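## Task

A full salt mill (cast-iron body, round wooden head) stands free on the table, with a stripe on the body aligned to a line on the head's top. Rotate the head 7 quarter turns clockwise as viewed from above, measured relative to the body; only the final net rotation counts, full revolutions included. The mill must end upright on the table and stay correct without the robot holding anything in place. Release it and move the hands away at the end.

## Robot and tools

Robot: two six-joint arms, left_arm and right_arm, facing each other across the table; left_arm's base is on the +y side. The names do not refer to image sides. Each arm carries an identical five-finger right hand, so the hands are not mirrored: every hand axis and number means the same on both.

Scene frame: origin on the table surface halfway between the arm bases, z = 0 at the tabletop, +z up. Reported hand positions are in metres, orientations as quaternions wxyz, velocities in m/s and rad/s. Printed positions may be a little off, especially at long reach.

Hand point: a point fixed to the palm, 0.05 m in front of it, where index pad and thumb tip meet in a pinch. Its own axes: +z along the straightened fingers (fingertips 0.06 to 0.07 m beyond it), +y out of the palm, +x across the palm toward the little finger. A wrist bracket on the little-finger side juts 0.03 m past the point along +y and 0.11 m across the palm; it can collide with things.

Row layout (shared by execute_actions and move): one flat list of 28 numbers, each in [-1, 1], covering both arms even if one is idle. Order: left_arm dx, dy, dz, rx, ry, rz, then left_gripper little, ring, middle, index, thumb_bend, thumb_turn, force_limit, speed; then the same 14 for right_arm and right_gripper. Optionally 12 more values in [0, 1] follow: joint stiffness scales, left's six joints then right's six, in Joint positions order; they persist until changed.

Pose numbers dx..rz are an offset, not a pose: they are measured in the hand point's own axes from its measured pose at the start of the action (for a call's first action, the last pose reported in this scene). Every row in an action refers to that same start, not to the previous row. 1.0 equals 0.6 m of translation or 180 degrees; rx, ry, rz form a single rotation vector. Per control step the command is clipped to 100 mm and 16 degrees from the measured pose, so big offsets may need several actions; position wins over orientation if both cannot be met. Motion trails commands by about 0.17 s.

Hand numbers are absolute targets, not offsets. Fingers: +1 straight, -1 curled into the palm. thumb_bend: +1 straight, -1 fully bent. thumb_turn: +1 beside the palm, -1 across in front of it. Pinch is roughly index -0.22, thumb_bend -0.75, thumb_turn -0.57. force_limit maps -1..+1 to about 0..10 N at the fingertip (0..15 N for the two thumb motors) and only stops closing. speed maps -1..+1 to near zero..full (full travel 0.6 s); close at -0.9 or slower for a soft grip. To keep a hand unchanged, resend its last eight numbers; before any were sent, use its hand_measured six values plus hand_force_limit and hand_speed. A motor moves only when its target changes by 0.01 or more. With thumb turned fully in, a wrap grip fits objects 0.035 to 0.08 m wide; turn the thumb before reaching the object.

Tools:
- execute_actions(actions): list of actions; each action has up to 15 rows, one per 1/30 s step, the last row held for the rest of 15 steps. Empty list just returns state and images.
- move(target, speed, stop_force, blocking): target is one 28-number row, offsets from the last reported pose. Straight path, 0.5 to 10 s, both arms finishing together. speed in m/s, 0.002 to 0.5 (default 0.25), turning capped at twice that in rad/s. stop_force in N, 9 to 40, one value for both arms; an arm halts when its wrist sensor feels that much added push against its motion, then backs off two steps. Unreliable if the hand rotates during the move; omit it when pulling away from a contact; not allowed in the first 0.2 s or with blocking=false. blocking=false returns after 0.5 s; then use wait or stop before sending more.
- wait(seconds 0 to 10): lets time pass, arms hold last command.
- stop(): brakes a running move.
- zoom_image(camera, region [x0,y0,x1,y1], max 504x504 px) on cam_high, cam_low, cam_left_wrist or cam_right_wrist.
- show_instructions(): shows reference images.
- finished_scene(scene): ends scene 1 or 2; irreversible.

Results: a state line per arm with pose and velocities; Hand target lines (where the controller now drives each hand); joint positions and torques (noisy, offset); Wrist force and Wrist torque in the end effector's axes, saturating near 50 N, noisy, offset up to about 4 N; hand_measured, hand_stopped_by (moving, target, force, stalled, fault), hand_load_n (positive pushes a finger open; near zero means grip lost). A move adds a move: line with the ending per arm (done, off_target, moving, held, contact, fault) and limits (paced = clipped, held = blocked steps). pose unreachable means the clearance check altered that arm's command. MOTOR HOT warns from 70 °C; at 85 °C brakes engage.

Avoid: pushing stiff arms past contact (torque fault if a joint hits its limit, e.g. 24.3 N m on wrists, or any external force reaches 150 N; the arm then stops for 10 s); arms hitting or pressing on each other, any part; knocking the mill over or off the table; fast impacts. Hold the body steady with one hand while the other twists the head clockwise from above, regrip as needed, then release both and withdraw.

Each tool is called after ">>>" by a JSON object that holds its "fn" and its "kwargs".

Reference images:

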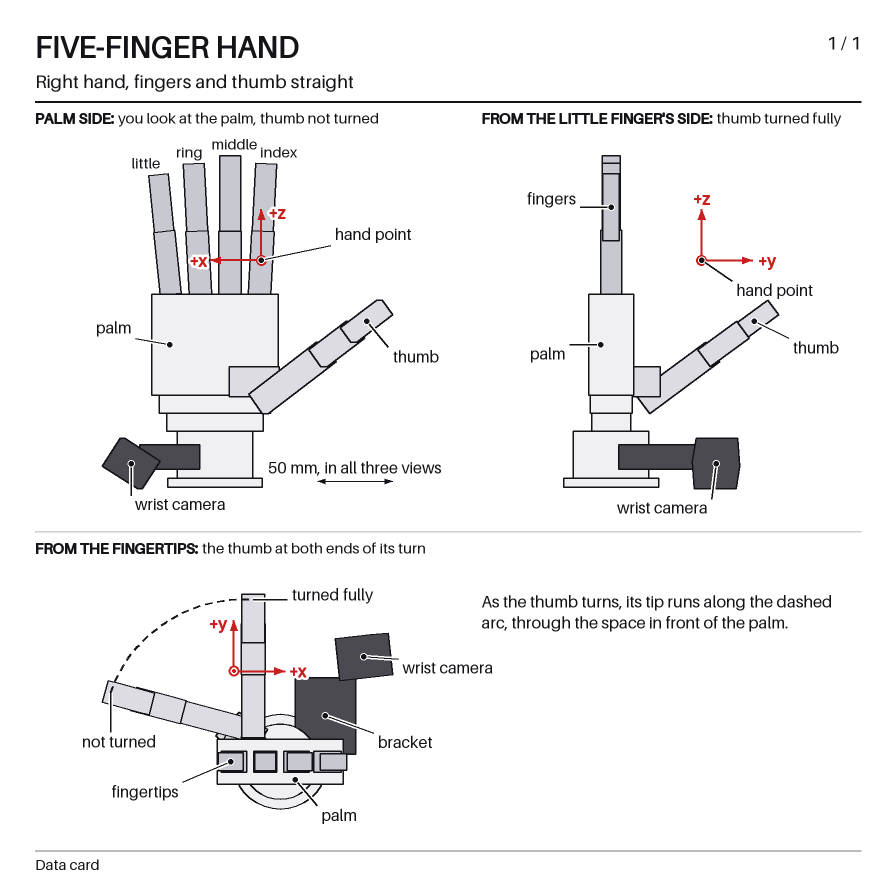

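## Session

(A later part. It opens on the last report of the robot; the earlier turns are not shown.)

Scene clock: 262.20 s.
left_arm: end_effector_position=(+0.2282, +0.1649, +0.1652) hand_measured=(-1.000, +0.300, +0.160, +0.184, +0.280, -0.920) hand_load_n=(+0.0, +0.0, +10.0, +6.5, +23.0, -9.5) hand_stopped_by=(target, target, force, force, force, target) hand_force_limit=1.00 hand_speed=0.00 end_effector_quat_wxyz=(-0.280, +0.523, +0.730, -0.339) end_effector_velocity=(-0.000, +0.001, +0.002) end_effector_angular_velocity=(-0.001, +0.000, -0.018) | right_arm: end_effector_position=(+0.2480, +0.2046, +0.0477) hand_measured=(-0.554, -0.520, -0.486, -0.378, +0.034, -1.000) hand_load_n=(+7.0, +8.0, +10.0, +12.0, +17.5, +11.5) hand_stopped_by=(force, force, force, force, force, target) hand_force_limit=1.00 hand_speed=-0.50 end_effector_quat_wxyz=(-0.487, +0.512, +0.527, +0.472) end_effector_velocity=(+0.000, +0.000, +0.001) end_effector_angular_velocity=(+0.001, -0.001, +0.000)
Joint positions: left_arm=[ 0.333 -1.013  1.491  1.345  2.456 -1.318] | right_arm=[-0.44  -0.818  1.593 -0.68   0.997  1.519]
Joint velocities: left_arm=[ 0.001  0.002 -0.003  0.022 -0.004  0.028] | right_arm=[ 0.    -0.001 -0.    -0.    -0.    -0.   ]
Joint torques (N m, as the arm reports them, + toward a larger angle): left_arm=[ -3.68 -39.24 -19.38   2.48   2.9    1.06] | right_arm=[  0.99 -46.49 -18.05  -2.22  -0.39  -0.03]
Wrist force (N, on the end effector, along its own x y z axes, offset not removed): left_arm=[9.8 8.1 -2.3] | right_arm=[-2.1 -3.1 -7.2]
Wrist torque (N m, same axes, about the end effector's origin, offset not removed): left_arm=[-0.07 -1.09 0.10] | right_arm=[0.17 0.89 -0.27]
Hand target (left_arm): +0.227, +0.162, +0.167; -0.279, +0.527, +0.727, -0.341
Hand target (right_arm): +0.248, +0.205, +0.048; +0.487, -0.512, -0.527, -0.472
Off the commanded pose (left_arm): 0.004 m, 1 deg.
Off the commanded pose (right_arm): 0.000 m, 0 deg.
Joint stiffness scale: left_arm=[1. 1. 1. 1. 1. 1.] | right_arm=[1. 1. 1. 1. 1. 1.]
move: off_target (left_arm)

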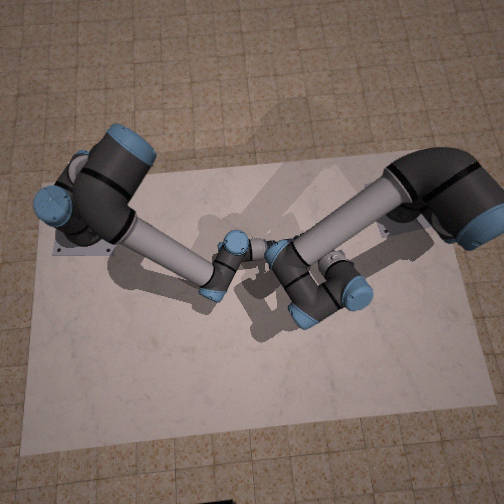

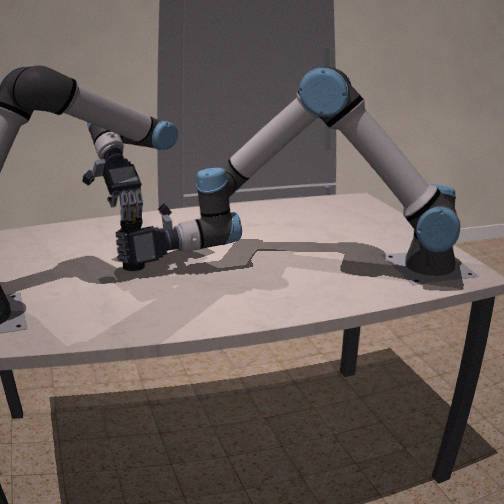

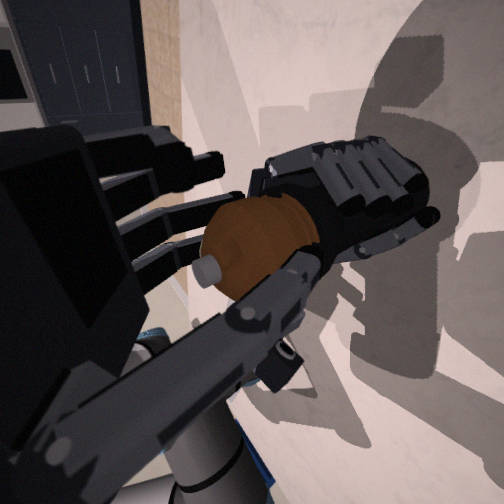

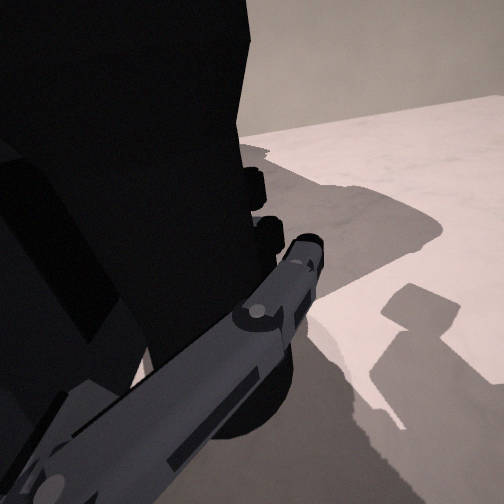

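>>> {"fn": "move", "kwargs": {"target": [0,0,0,0,0,0,-1,0.3,0.45,0.45,0.9,-0.92,1,0.5,0,0,0,0,0,0,-1,-0.95,-0.95,-0.95,-1,-1,1,-0.5]}}

>>> {"fn": "move", "kwargs": {"target": [0.03,0.001,-0.003,0.053,-0.77,-0.6,-1,0.3,0.45,0.45,0.9,-0.92,1,0.5,0,0,0,0,0,0,-1,-0.95,-0.95,-0.95,-1,-1,1,-0.5], "speed": 0.4}}

>>> {"fn": "execute_actions", "kwargs": {"actions": [[[0,0,0,0,0,0,-1,0.3,0.3,0.3,0.35,-0.92,1,0,0,0,0,0,0,0,-1,-0.95,-0.95,-0.95,-1,-1,1,-0.5]],[[0,0,0,0,0,0,-1,0.3,-0.5,-0.5,-0.5,-0.92,1,0,0,0,0,0,0,0,-1,-0.95,-0.95,-0.95,-1,-1,1,-0.5]]]}}

>>> {"fn": "move", "kwargs": {"target": [0.0075,-0.006,0.0115,-0.019,0.262,0.205,-1,0.3,-0.6,-0.6,-0.6,-0.92,1,0,0,0,0,0,0,0,-1,-0.95,-0.95,-0.95,-1,-1,1,-0.5]}}

>>> {"fn": "move", "kwargs": {"target": [0.007,-0.006,0.0105,-0.019,0.262,0.205,-1,0.3,-0.5,-0.5,-0.5,-0.92,1,0,0,0,0,0,0,0,-1,-0.95,-0.95,-0.95,-1,-1,1,-0.5]}}

>>> {"fn": "move", "kwargs": {"target": [0.005,-0.007,0.009,-0.019,0.262,0.205,-1,0.3,-0.6,-0.6,-0.6,-0.92,1,0,0,0,0,0,0,0,-1,-0.95,-0.95,-0.95,-1,-1,1,-0.5]}}

Scene clock: 282.60 s.
left_arm: end_effector_position=(+0.2285, +0.1649, +0.1656) hand_measured=(-1.000, +0.300, +0.450, +0.450, +0.900, -0.920) hand_load_n=(+0.0, +0.0, +0.0, +0.0, +0.0, +0.0) hand_stopped_by=(target, target, target, target, target, target) hand_force_limit=1.00 hand_speed=0.50 end_effector_quat_wxyz=(-0.280, +0.523, +0.730, -0.340) end_effector_velocity=(+0.000, +0.000, -0.002) end_effector_angular_velocity=(+0.003, +0.001, +0.002) | right_arm: end_effector_position=(+0.2468, +0.2046, +0.0462) hand_measured=(-0.568, -0.528, -0.490, -0.378, +0.034, -1.000) hand_load_n=(+12.5, +12.0, +11.5, +12.0, +17.5, +11.5) hand_stopped_by=(force, force, force, force, force, target) hand_force_limit=1.00 hand_speed=-0.50 end_effector_quat_wxyz=(-0.487, +0.512, +0.528, +0.471) end_effector_velocity=(-0.000, -0.000, -0.000) end_effector_angular_velocity=(-0.000, +0.000, +0.000)
Joint positions: left_arm=[ 0.334 -1.014  1.491  1.345  2.457 -1.317] | right_arm=[-0.439 -0.816  1.594 -0.679  0.997  1.519]
Joint velocities: left_arm=[ 0.     0.003  0.    -0.001 -0.    -0.002] | right_arm=[ 0.  0.  0. -0. -0.  0.]
Joint torques (N m, as the arm reports them, + toward a larger angle): left_arm=[  0.15 -38.58 -14.56   2.19   0.48  -0.38] | right_arm=[ -0.14 -51.75 -20.39  -2.98  -0.09  -0.21]
Wrist force (N, on the end effector, along its own x y z axes, offset not removed): left_arm=[6.4 0.6 -5.6] | right_arm=[-6.8 0.8 0.1]
Wrist torque (N m, same axes, about the end effector's origin, offset not removed): left_arm=[0.72 -0.76 0.34] | right_arm=[0.35 0.27 0.27]
Hand target (left_arm): +0.228, +0.165, +0.165; -0.280, +0.523, +0.730, -0.339
Hand target (right_arm): +0.248, +0.205, +0.048; +0.487, -0.512, -0.527, -0.472
Off the commanded pose (left_arm): 0.001 m, 0 deg.
Off the commanded pose (right_arm): 0.002 m, 0 deg.
Joint stiffness scale: left_arm=[1. 1. 1. 1. 1. 1.] | right_arm=[1. 1. 1. 1. 1. 1.]
move: done

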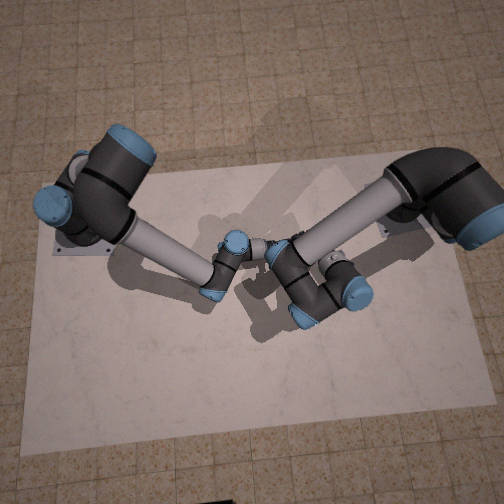

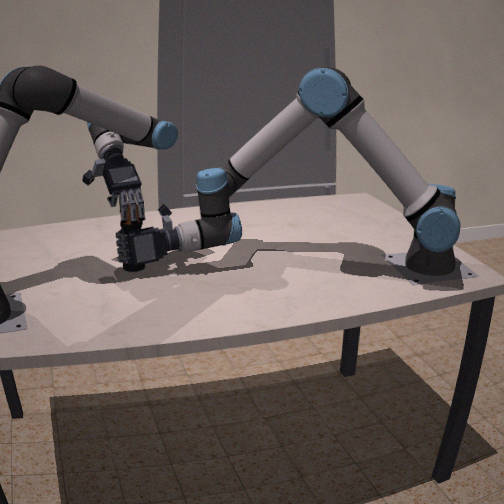

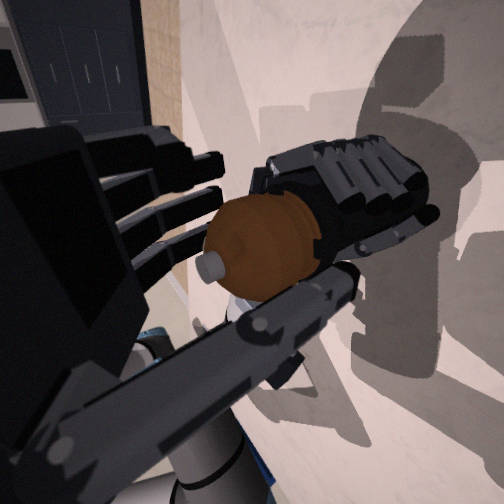

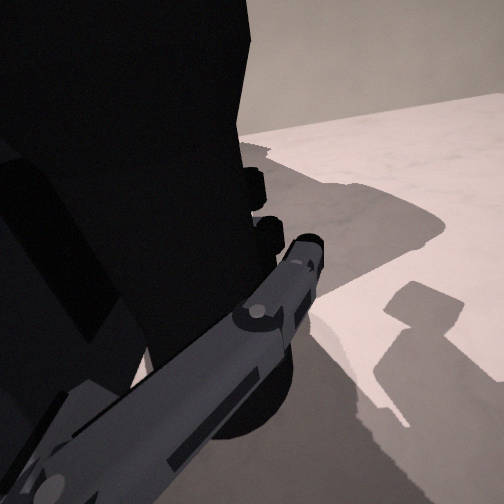

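Scene clock: 287.17 s.
left_arm: end_effector_position=(+0.2245, +0.1828, +0.1679) hand_measured=(-1.000, +0.300, +0.450, +0.450, +0.900, -0.920) hand_load_n=(+0.0, +0.0, +0.0, +0.0, +0.0, +0.0) hand_stopped_by=(target, target, target, target, target, target) hand_force_limit=1.00 hand_speed=0.50 end_effector_quat_wxyz=(-0.327, +0.711, -0.550, +0.293) end_effector_velocity=(-0.001, +0.001, +0.001) end_effector_angular_velocity=(+0.001, -0.002, +0.015) | right_arm: end_effector_position=(+0.2468, +0.2046, +0.0462) hand_measured=(-0.568, -0.528, -0.490, -0.378, +0.034, -1.000) hand_load_n=(+12.5, +12.0, +11.5, +12.0, +17.5, +11.5) hand_stopped_by=(force, force, force, force, force, target) hand_force_limit=1.00 hand_speed=-0.50 end_effector_quat_wxyz=(-0.487, +0.512, +0.528, +0.471) end_effector_velocity=(+0.000, -0.000, +0.000) end_effector_angular_velocity=(+0.000, -0.000, -0.000)
Joint positions: left_arm=[-0.353 -1.057  1.613  1.487  0.762 -5.398] | right_arm=[-0.439 -0.816  1.594 -0.679  0.997  1.519]
Joint velocities: left_arm=[ 0.     0.002 -0.002  0.016  0.005 -0.02 ] | right_arm=[-0. -0. -0.  0.  0. -0.]
Joint torques (N m, as the arm reports them, + toward a larger angle): left_arm=[  0.38 -33.53 -17.57   2.66  -0.93  -0.22] | right_arm=[  0.41 -49.67 -19.93  -2.67  -0.43  -0.26]
Wrist force (N, on the end effector, along its own x y z axes, offset not removed): left_arm=[3.5 -0.6 -3.9] | right_arm=[-8.2 0.4 -3.5]
Wrist torque (N m, same axes, about the end effector's origin, offset not removed): left_arm=[0.40 -0.48 0.20] | right_arm=[0.36 0.48 0.14]
Hand target (left_arm): +0.225, +0.182, +0.168; -0.328, +0.712, -0.549, +0.292
Hand target (right_arm): +0.247, +0.205, +0.046; +0.487, -0.512, -0.528, -0.471
Off the commanded pose (left_arm): 0.001 m, 0 deg.
Off the commanded pose (right_arm): 0.000 m, 0 deg.
Joint stiffness scale: left_arm=[1. 1. 1. 1. 1. 1.] | right_arm=[1. 1. 1. 1. 1. 1.]
move: done

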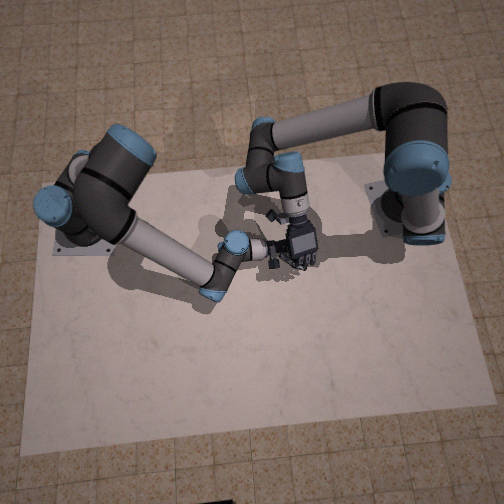

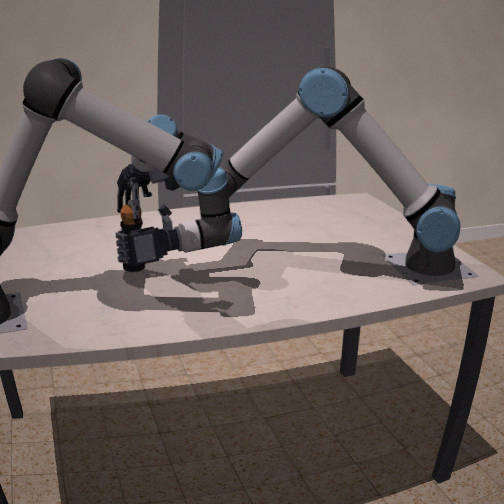

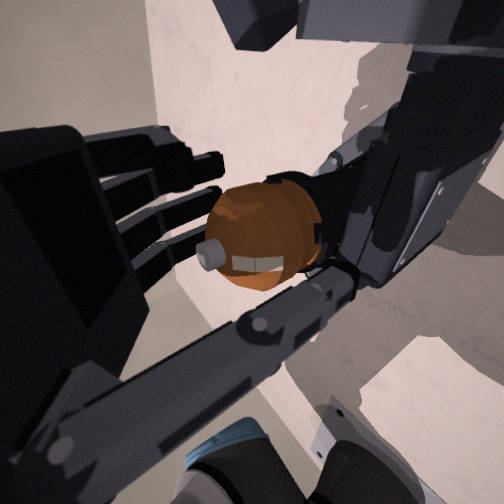

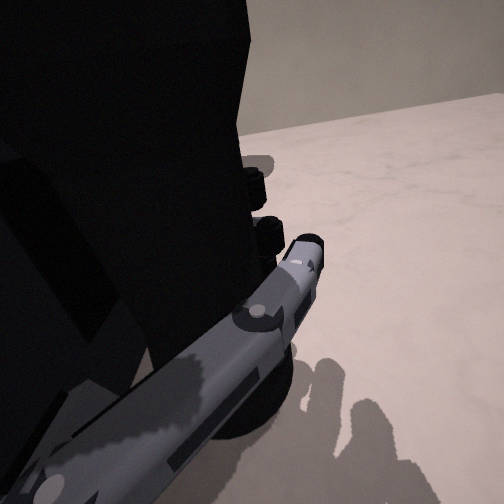

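Scene clock: 288.17 s.
left_arm: end_effector_position=(+0.2250, +0.1831, +0.1681) hand_measured=(-1.000, +0.300, +0.204, +0.178, +0.296, -0.920) hand_load_n=(+0.0, +0.0, +7.0, +11.0, +14.0, +0.0) hand_stopped_by=(target, target, force, force, force, target) hand_force_limit=1.00 hand_speed=0.00 end_effector_quat_wxyz=(-0.328, +0.711, -0.550, +0.292) end_effector_velocity=(-0.000, -0.000, -0.000) end_effector_angular_velocity=(-0.002, +0.000, +0.000) | right_arm: end_effector_position=(+0.2457, +0.2049, +0.0462) hand_measured=(-0.568, -0.528, -0.490, -0.378, +0.034, -1.000) hand_load_n=(+11.5, +11.0, +11.5, +12.0, +18.0, +12.0) hand_stopped_by=(force, force, force, force, force, target) hand_force_limit=1.00 hand_speed=-0.50 end_effector_quat_wxyz=(-0.487, +0.512, +0.529, +0.470) end_effector_velocity=(+0.000, +0.000, +0.001) end_effector_angular_velocity=(+0.001, -0.001, -0.000)
Joint positions: left_arm=[-0.352 -1.057  1.613  1.488  0.762 -5.399] | right_arm=[-0.438 -0.816  1.594 -0.679  0.996  1.519]
Joint velocities: left_arm=[ 0.    -0.    -0.    -0.002  0.    -0.001] | right_arm=[-0.    -0.001 -0.    -0.     0.    -0.   ]
Joint torques (N m, as the arm reports them, + toward a larger angle): left_arm=[ -1.67 -36.58 -14.23   2.15  -1.25   0.03] | right_arm=[ -0.4  -49.49 -20.18  -2.48  -0.11  -0.14]
Wrist force (N, on the end effector, along its own x y z axes, offset not removed): left_arm=[-0.3 2.4 0.4] | right_arm=[-9.7 -1.2 -0.8]
Wrist torque (N m, same axes, about the end effector's origin, offset not removed): left_arm=[0.60 -0.35 0.17] | right_arm=[0.06 0.70 -0.22]
Hand target (left_arm): +0.224, +0.183, +0.168; -0.327, +0.711, -0.550, +0.292
Hand target (right_arm): +0.247, +0.205, +0.046; +0.487, -0.512, -0.528, -0.471
Off the commanded pose (left_arm): 0.001 m, 0 deg.
Off the commanded pose (right_arm): 0.001 m, 0 deg.
Joint stiffness scale: left_arm=[1. 1. 1. 1. 1. 1.] | right_arm=[1. 1. 1. 1. 1. 1.]

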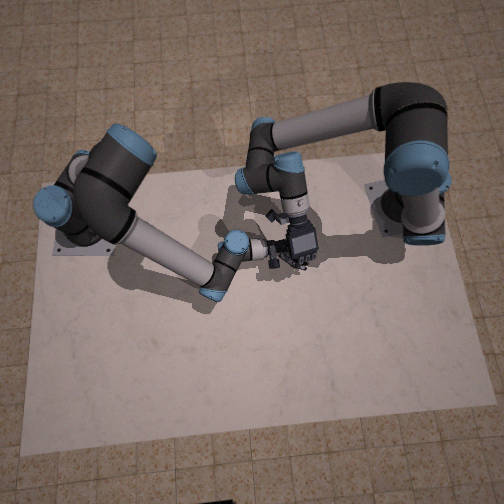

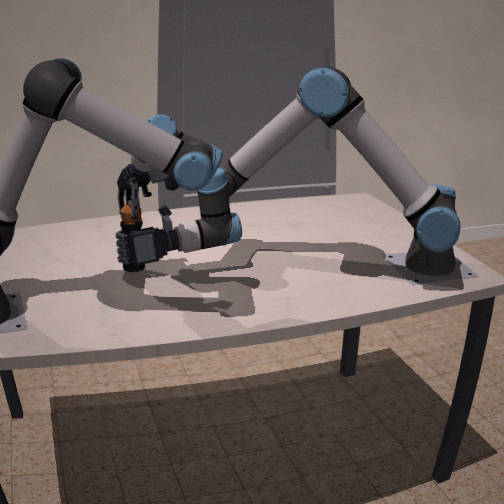

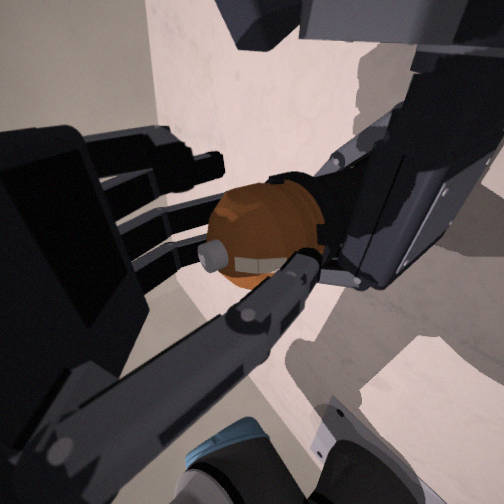

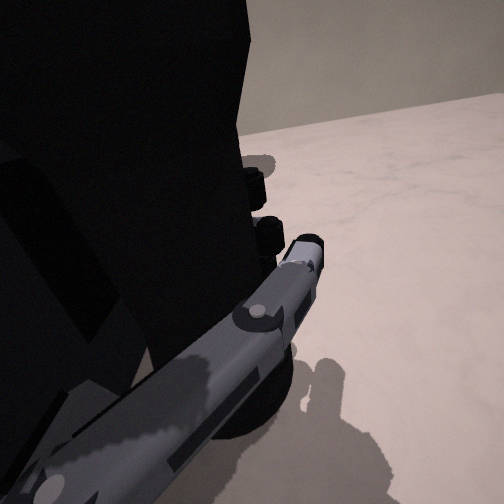

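Scene clock: 290.90 s.
left_arm: end_effector_position=(+0.2342, +0.1788, +0.1690) hand_measured=(-1.000, +0.300, +0.192, +0.178, +0.298, -0.920) hand_load_n=(+0.0, +0.0, +12.5, +9.0, +16.5, -6.0) hand_stopped_by=(target, target, force, force, force, target) hand_force_limit=1.00 hand_speed=0.00 end_effector_quat_wxyz=(-0.139, +0.344, -0.829, +0.418) end_effector_velocity=(+0.000, +0.001, -0.003) end_effector_angular_velocity=(+0.006, +0.003, -0.013) | right_arm: end_effector_position=(+0.2439, +0.2052, +0.0456) hand_measured=(-0.568, -0.528, -0.490, -0.378, +0.034, -1.000) hand_load_n=(+12.0, +11.5, +11.0, +11.5, +17.5, +11.5) hand_stopped_by=(force, force, force, force, force, target) hand_force_limit=1.00 hand_speed=-0.50 end_effector_quat_wxyz=(-0.488, +0.511, +0.529, +0.469) end_effector_velocity=(-0.001, +0.000, +0.001) end_effector_angular_velocity=(+0.001, -0.001, +0.002)
Joint positions: left_arm=[-0.35  -1.538  1.945  0.51   0.879 -3.908] | right_arm=[-0.436 -0.815  1.594 -0.679  0.996  1.519]
Joint velocities: left_arm=[ 0.005 -0.002  0.006 -0.009  0.015  0.016] | right_arm=[ 0.001 -0.001 -0.     0.    -0.001  0.   ]
Joint torques (N m, as the arm reports them, + toward a larger angle): left_arm=[ -0.61 -19.18 -12.67   1.32   1.15   0.24] | right_arm=[ -1.81 -51.61 -19.47  -2.97  -0.2   -0.06]
Wrist force (N, on the end effector, along its own x y z axes, offset not removed): left_arm=[-1.3 -5.2 4.9] | right_arm=[-6.7 -6.4 1.6]
Wrist torque (N m, same axes, about the end effector's origin, offset not removed): left_arm=[0.22 -0.71 -0.31] | right_arm=[-0.60 -0.08 -0.17]
Hand target (left_arm): +0.234, +0.181, +0.167; +0.138, -0.342, +0.831, -0.416
Hand target (right_arm): +0.246, +0.205, +0.046; +0.487, -0.512, -0.529, -0.470
Off the commanded pose (left_arm): 0.003 m, 1 deg.
Off the commanded pose (right_arm): 0.002 m, 0 deg.
Joint stiffness scale: left_arm=[1. 1. 1. 1. 1. 1.] | right_arm=[1. 1. 1. 1. 1. 1.]
move: done

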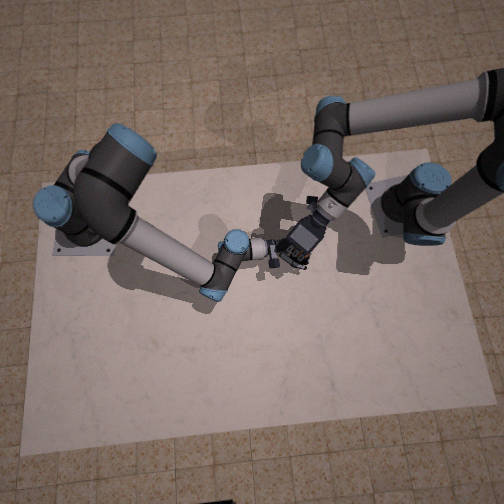

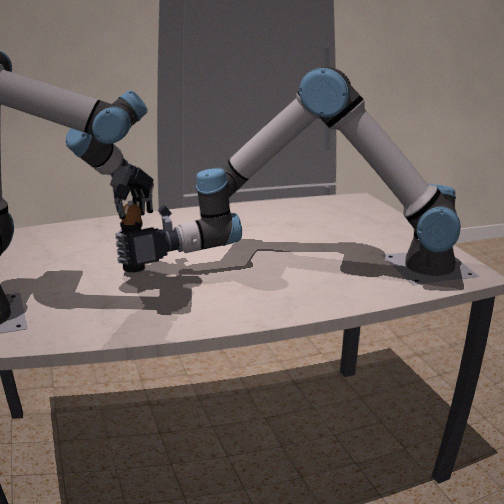

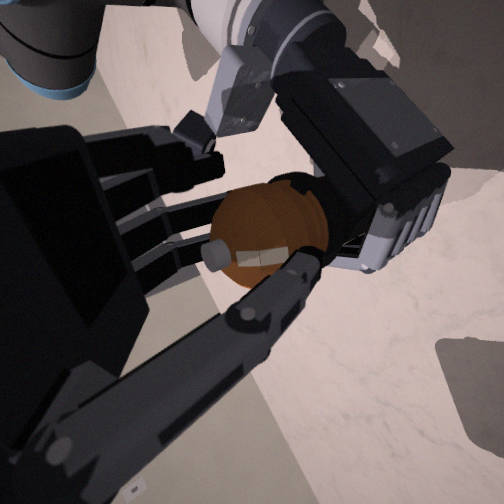

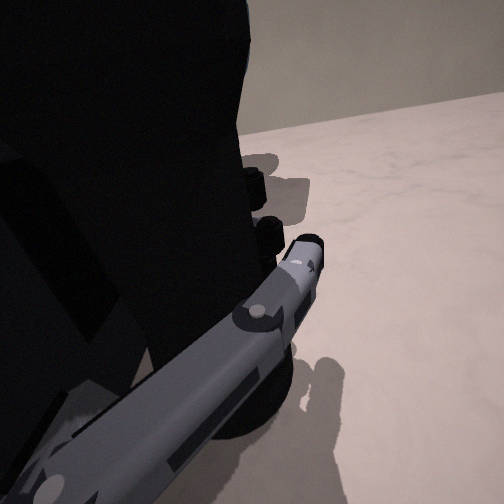

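Scene clock: 293.67 s.
left_arm: end_effector_position=(+0.2379, +0.1673, +0.1714) hand_measured=(-1.000, +0.300, +0.192, +0.168, +0.300, -0.920) hand_load_n=(+0.0, +0.0, +19.0, +1.0, +11.0, -1.5) hand_stopped_by=(target, target, force, force, force, target) hand_force_limit=1.00 hand_speed=0.00 end_effector_quat_wxyz=(-0.083, +0.118, +0.888, -0.436) end_effector_velocity=(-0.001, -0.000, -0.000) end_effector_angular_velocity=(+0.002, -0.001, -0.013) | right_arm: end_effector_position=(+0.2399, +0.2063, +0.0456) hand_measured=(-0.568, -0.528, -0.490, -0.378, +0.034, -1.000) hand_load_n=(+13.5, +12.0, +11.5, +11.0, +18.0, +11.0) hand_stopped_by=(force, force, force, force, force, target) hand_force_limit=1.00 hand_speed=-0.50 end_effector_quat_wxyz=(-0.489, +0.510, +0.531, +0.468) end_effector_velocity=(-0.001, +0.000, +0.000) end_effector_angular_velocity=(+0.000, -0.000, +0.001)
Joint positions: left_arm=[ 0.158 -1.519  1.888  0.377  2.039 -2.801] | right_arm=[-0.431 -0.815  1.594 -0.679  0.995  1.519]
Joint velocities: left_arm=[ 0.002  0.005 -0.004  0.006  0.01   0.013] | right_arm=[ 0.001 -0.001  0.    -0.    -0.001 -0.   ]
Joint torques (N m, as the arm reports them, + toward a larger angle): left_arm=[  1.17 -18.48 -16.38   4.4    2.03  -0.5 ] | right_arm=[ -3.43 -50.66 -19.47  -2.54  -0.07  -0.3 ]
Wrist force (N, on the end effector, along its own x y z axes, offset not removed): left_arm=[-1.5 -10.7 7.5] | right_arm=[-7.9 -6.8 14.7]
Wrist torque (N m, same axes, about the end effector's origin, offset not removed): left_arm=[-0.58 -1.52 -0.14] | right_arm=[-1.13 -0.68 -0.56]
Hand target (left_arm): +0.236, +0.171, +0.168; -0.087, +0.117, +0.891, -0.431
Hand target (right_arm): +0.244, +0.205, +0.046; +0.488, -0.511, -0.529, -0.469
Off the commanded pose (left_arm): 0.005 m, 1 deg.
Off the commanded pose (right_arm): 0.004 m, 0 deg.
Joint stiffness scale: left_arm=[1. 1. 1. 1. 1. 1.] | right_arm=[1. 1. 1. 1. 1. 1.]
move: off_target (left_arm, right_arm)

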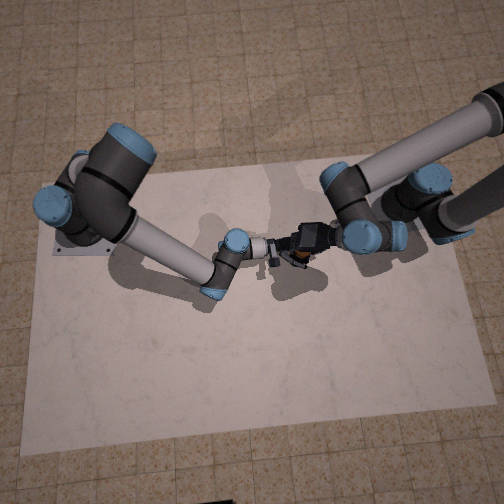

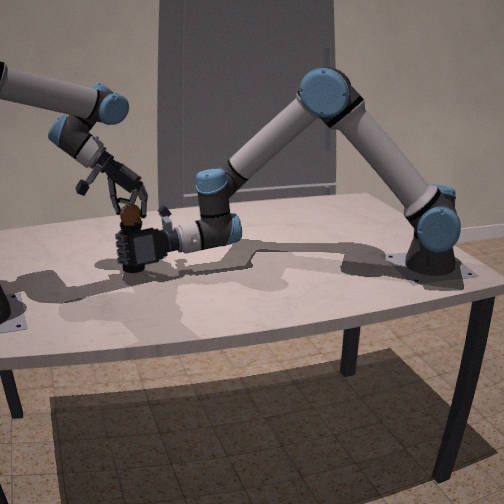

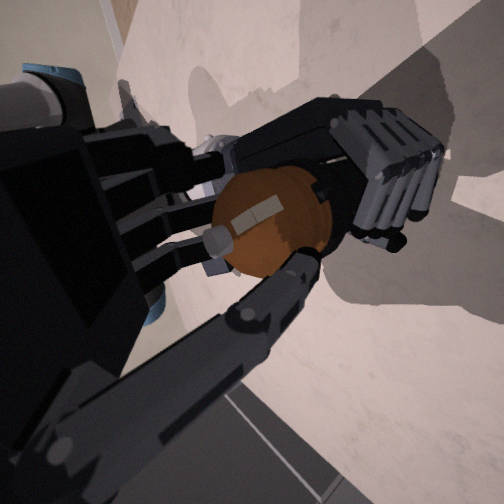

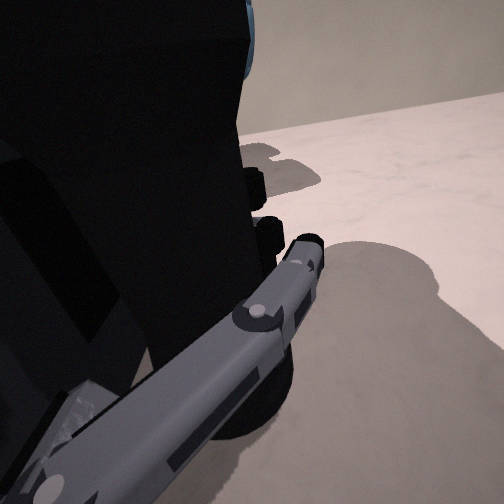

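Scene clock: 296.40 s.
left_arm: end_effector_position=(+0.2290, +0.1569, +0.1745) hand_measured=(-1.000, +0.300, +0.192, +0.132, +0.290, -0.920) hand_load_n=(+0.0, +0.0, +19.5, +9.5, +11.5, -0.5) hand_stopped_by=(target, target, force, force, force, target) hand_force_limit=1.00 hand_speed=0.00 end_effector_quat_wxyz=(-0.280, +0.553, +0.708, -0.338) end_effector_velocity=(-0.000, +0.001, +0.001) end_effector_angular_velocity=(+0.000, +0.000, -0.015) | right_arm: end_effector_position=(+0.2444, +0.2065, +0.0470) hand_measured=(-0.568, -0.526, -0.490, -0.378, +0.034, -1.000) hand_load_n=(+21.0, +17.0, +12.5, +9.0, +17.0, +7.0) hand_stopped_by=(force, force, force, force, force, target) hand_force_limit=1.00 hand_speed=-0.50 end_effector_quat_wxyz=(-0.488, +0.511, +0.529, +0.471) end_effector_velocity=(+0.000, +0.000, +0.001) end_effector_angular_velocity=(+0.001, -0.001, -0.000)
Joint positions: left_arm=[ 0.328 -0.996  1.45   1.413  2.444 -1.223] | right_arm=[-0.435 -0.815  1.591 -0.68   0.998  1.52 ]
Joint velocities: left_arm=[ 0.001  0.003 -0.003  0.018 -0.005  0.024] | right_arm=[-0.    -0.    -0.001 -0.001 -0.     0.   ]
Joint torques (N m, as the arm reports them, + toward a larger angle): left_arm=[  6.36 -35.68 -12.78   5.    -4.5   -1.16] | right_arm=[  3.7  -50.47 -17.17  -2.31  -2.14  -0.72]
Wrist force (N, on the end effector, along its own x y z axes, offset not removed): left_arm=[-16.4 -8.8 15.3] | right_arm=[-6.9 7.5 23.4]
Wrist torque (N m, same axes, about the end effector's origin, offset not removed): left_arm=[0.32 -1.16 -0.07] | right_arm=[-1.09 -2.17 1.31]
Hand target (left_arm): +0.233, +0.162, +0.171; -0.283, +0.550, +0.713, -0.331
Hand target (right_arm): +0.240, +0.206, +0.046; +0.489, -0.510, -0.531, -0.468
Off the commanded pose (left_arm): 0.007 m, 1 deg.
Off the commanded pose (right_arm): 0.005 m, 0 deg.
Joint stiffness scale: left_arm=[1. 1. 1. 1. 1. 1.] | right_arm=[1. 1. 1. 1. 1. 1.]
move: off_target (left_arm, right_arm)

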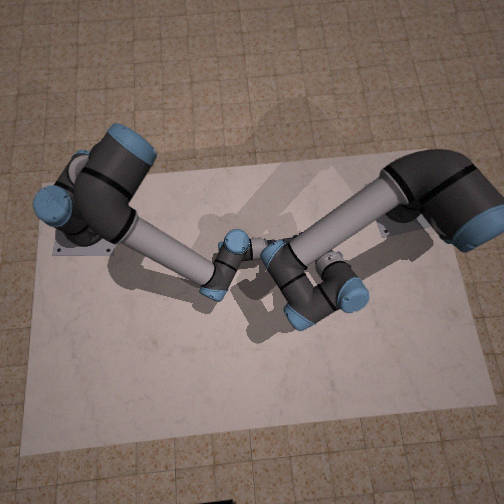

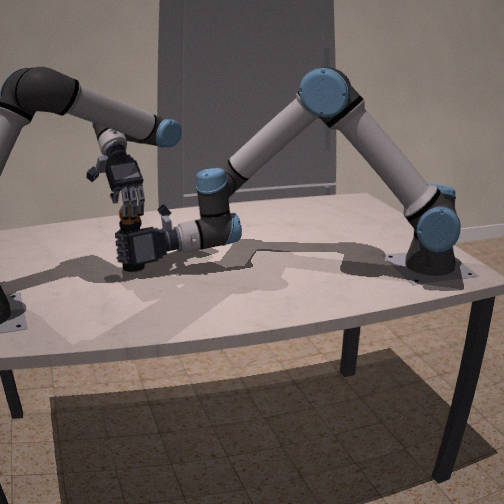

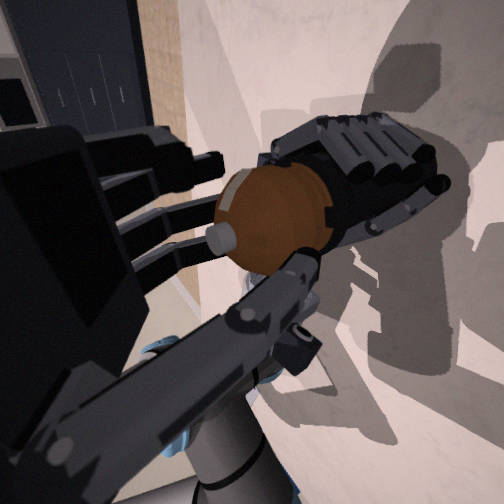

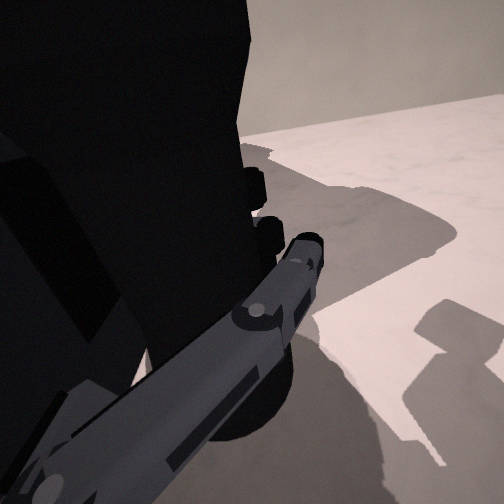

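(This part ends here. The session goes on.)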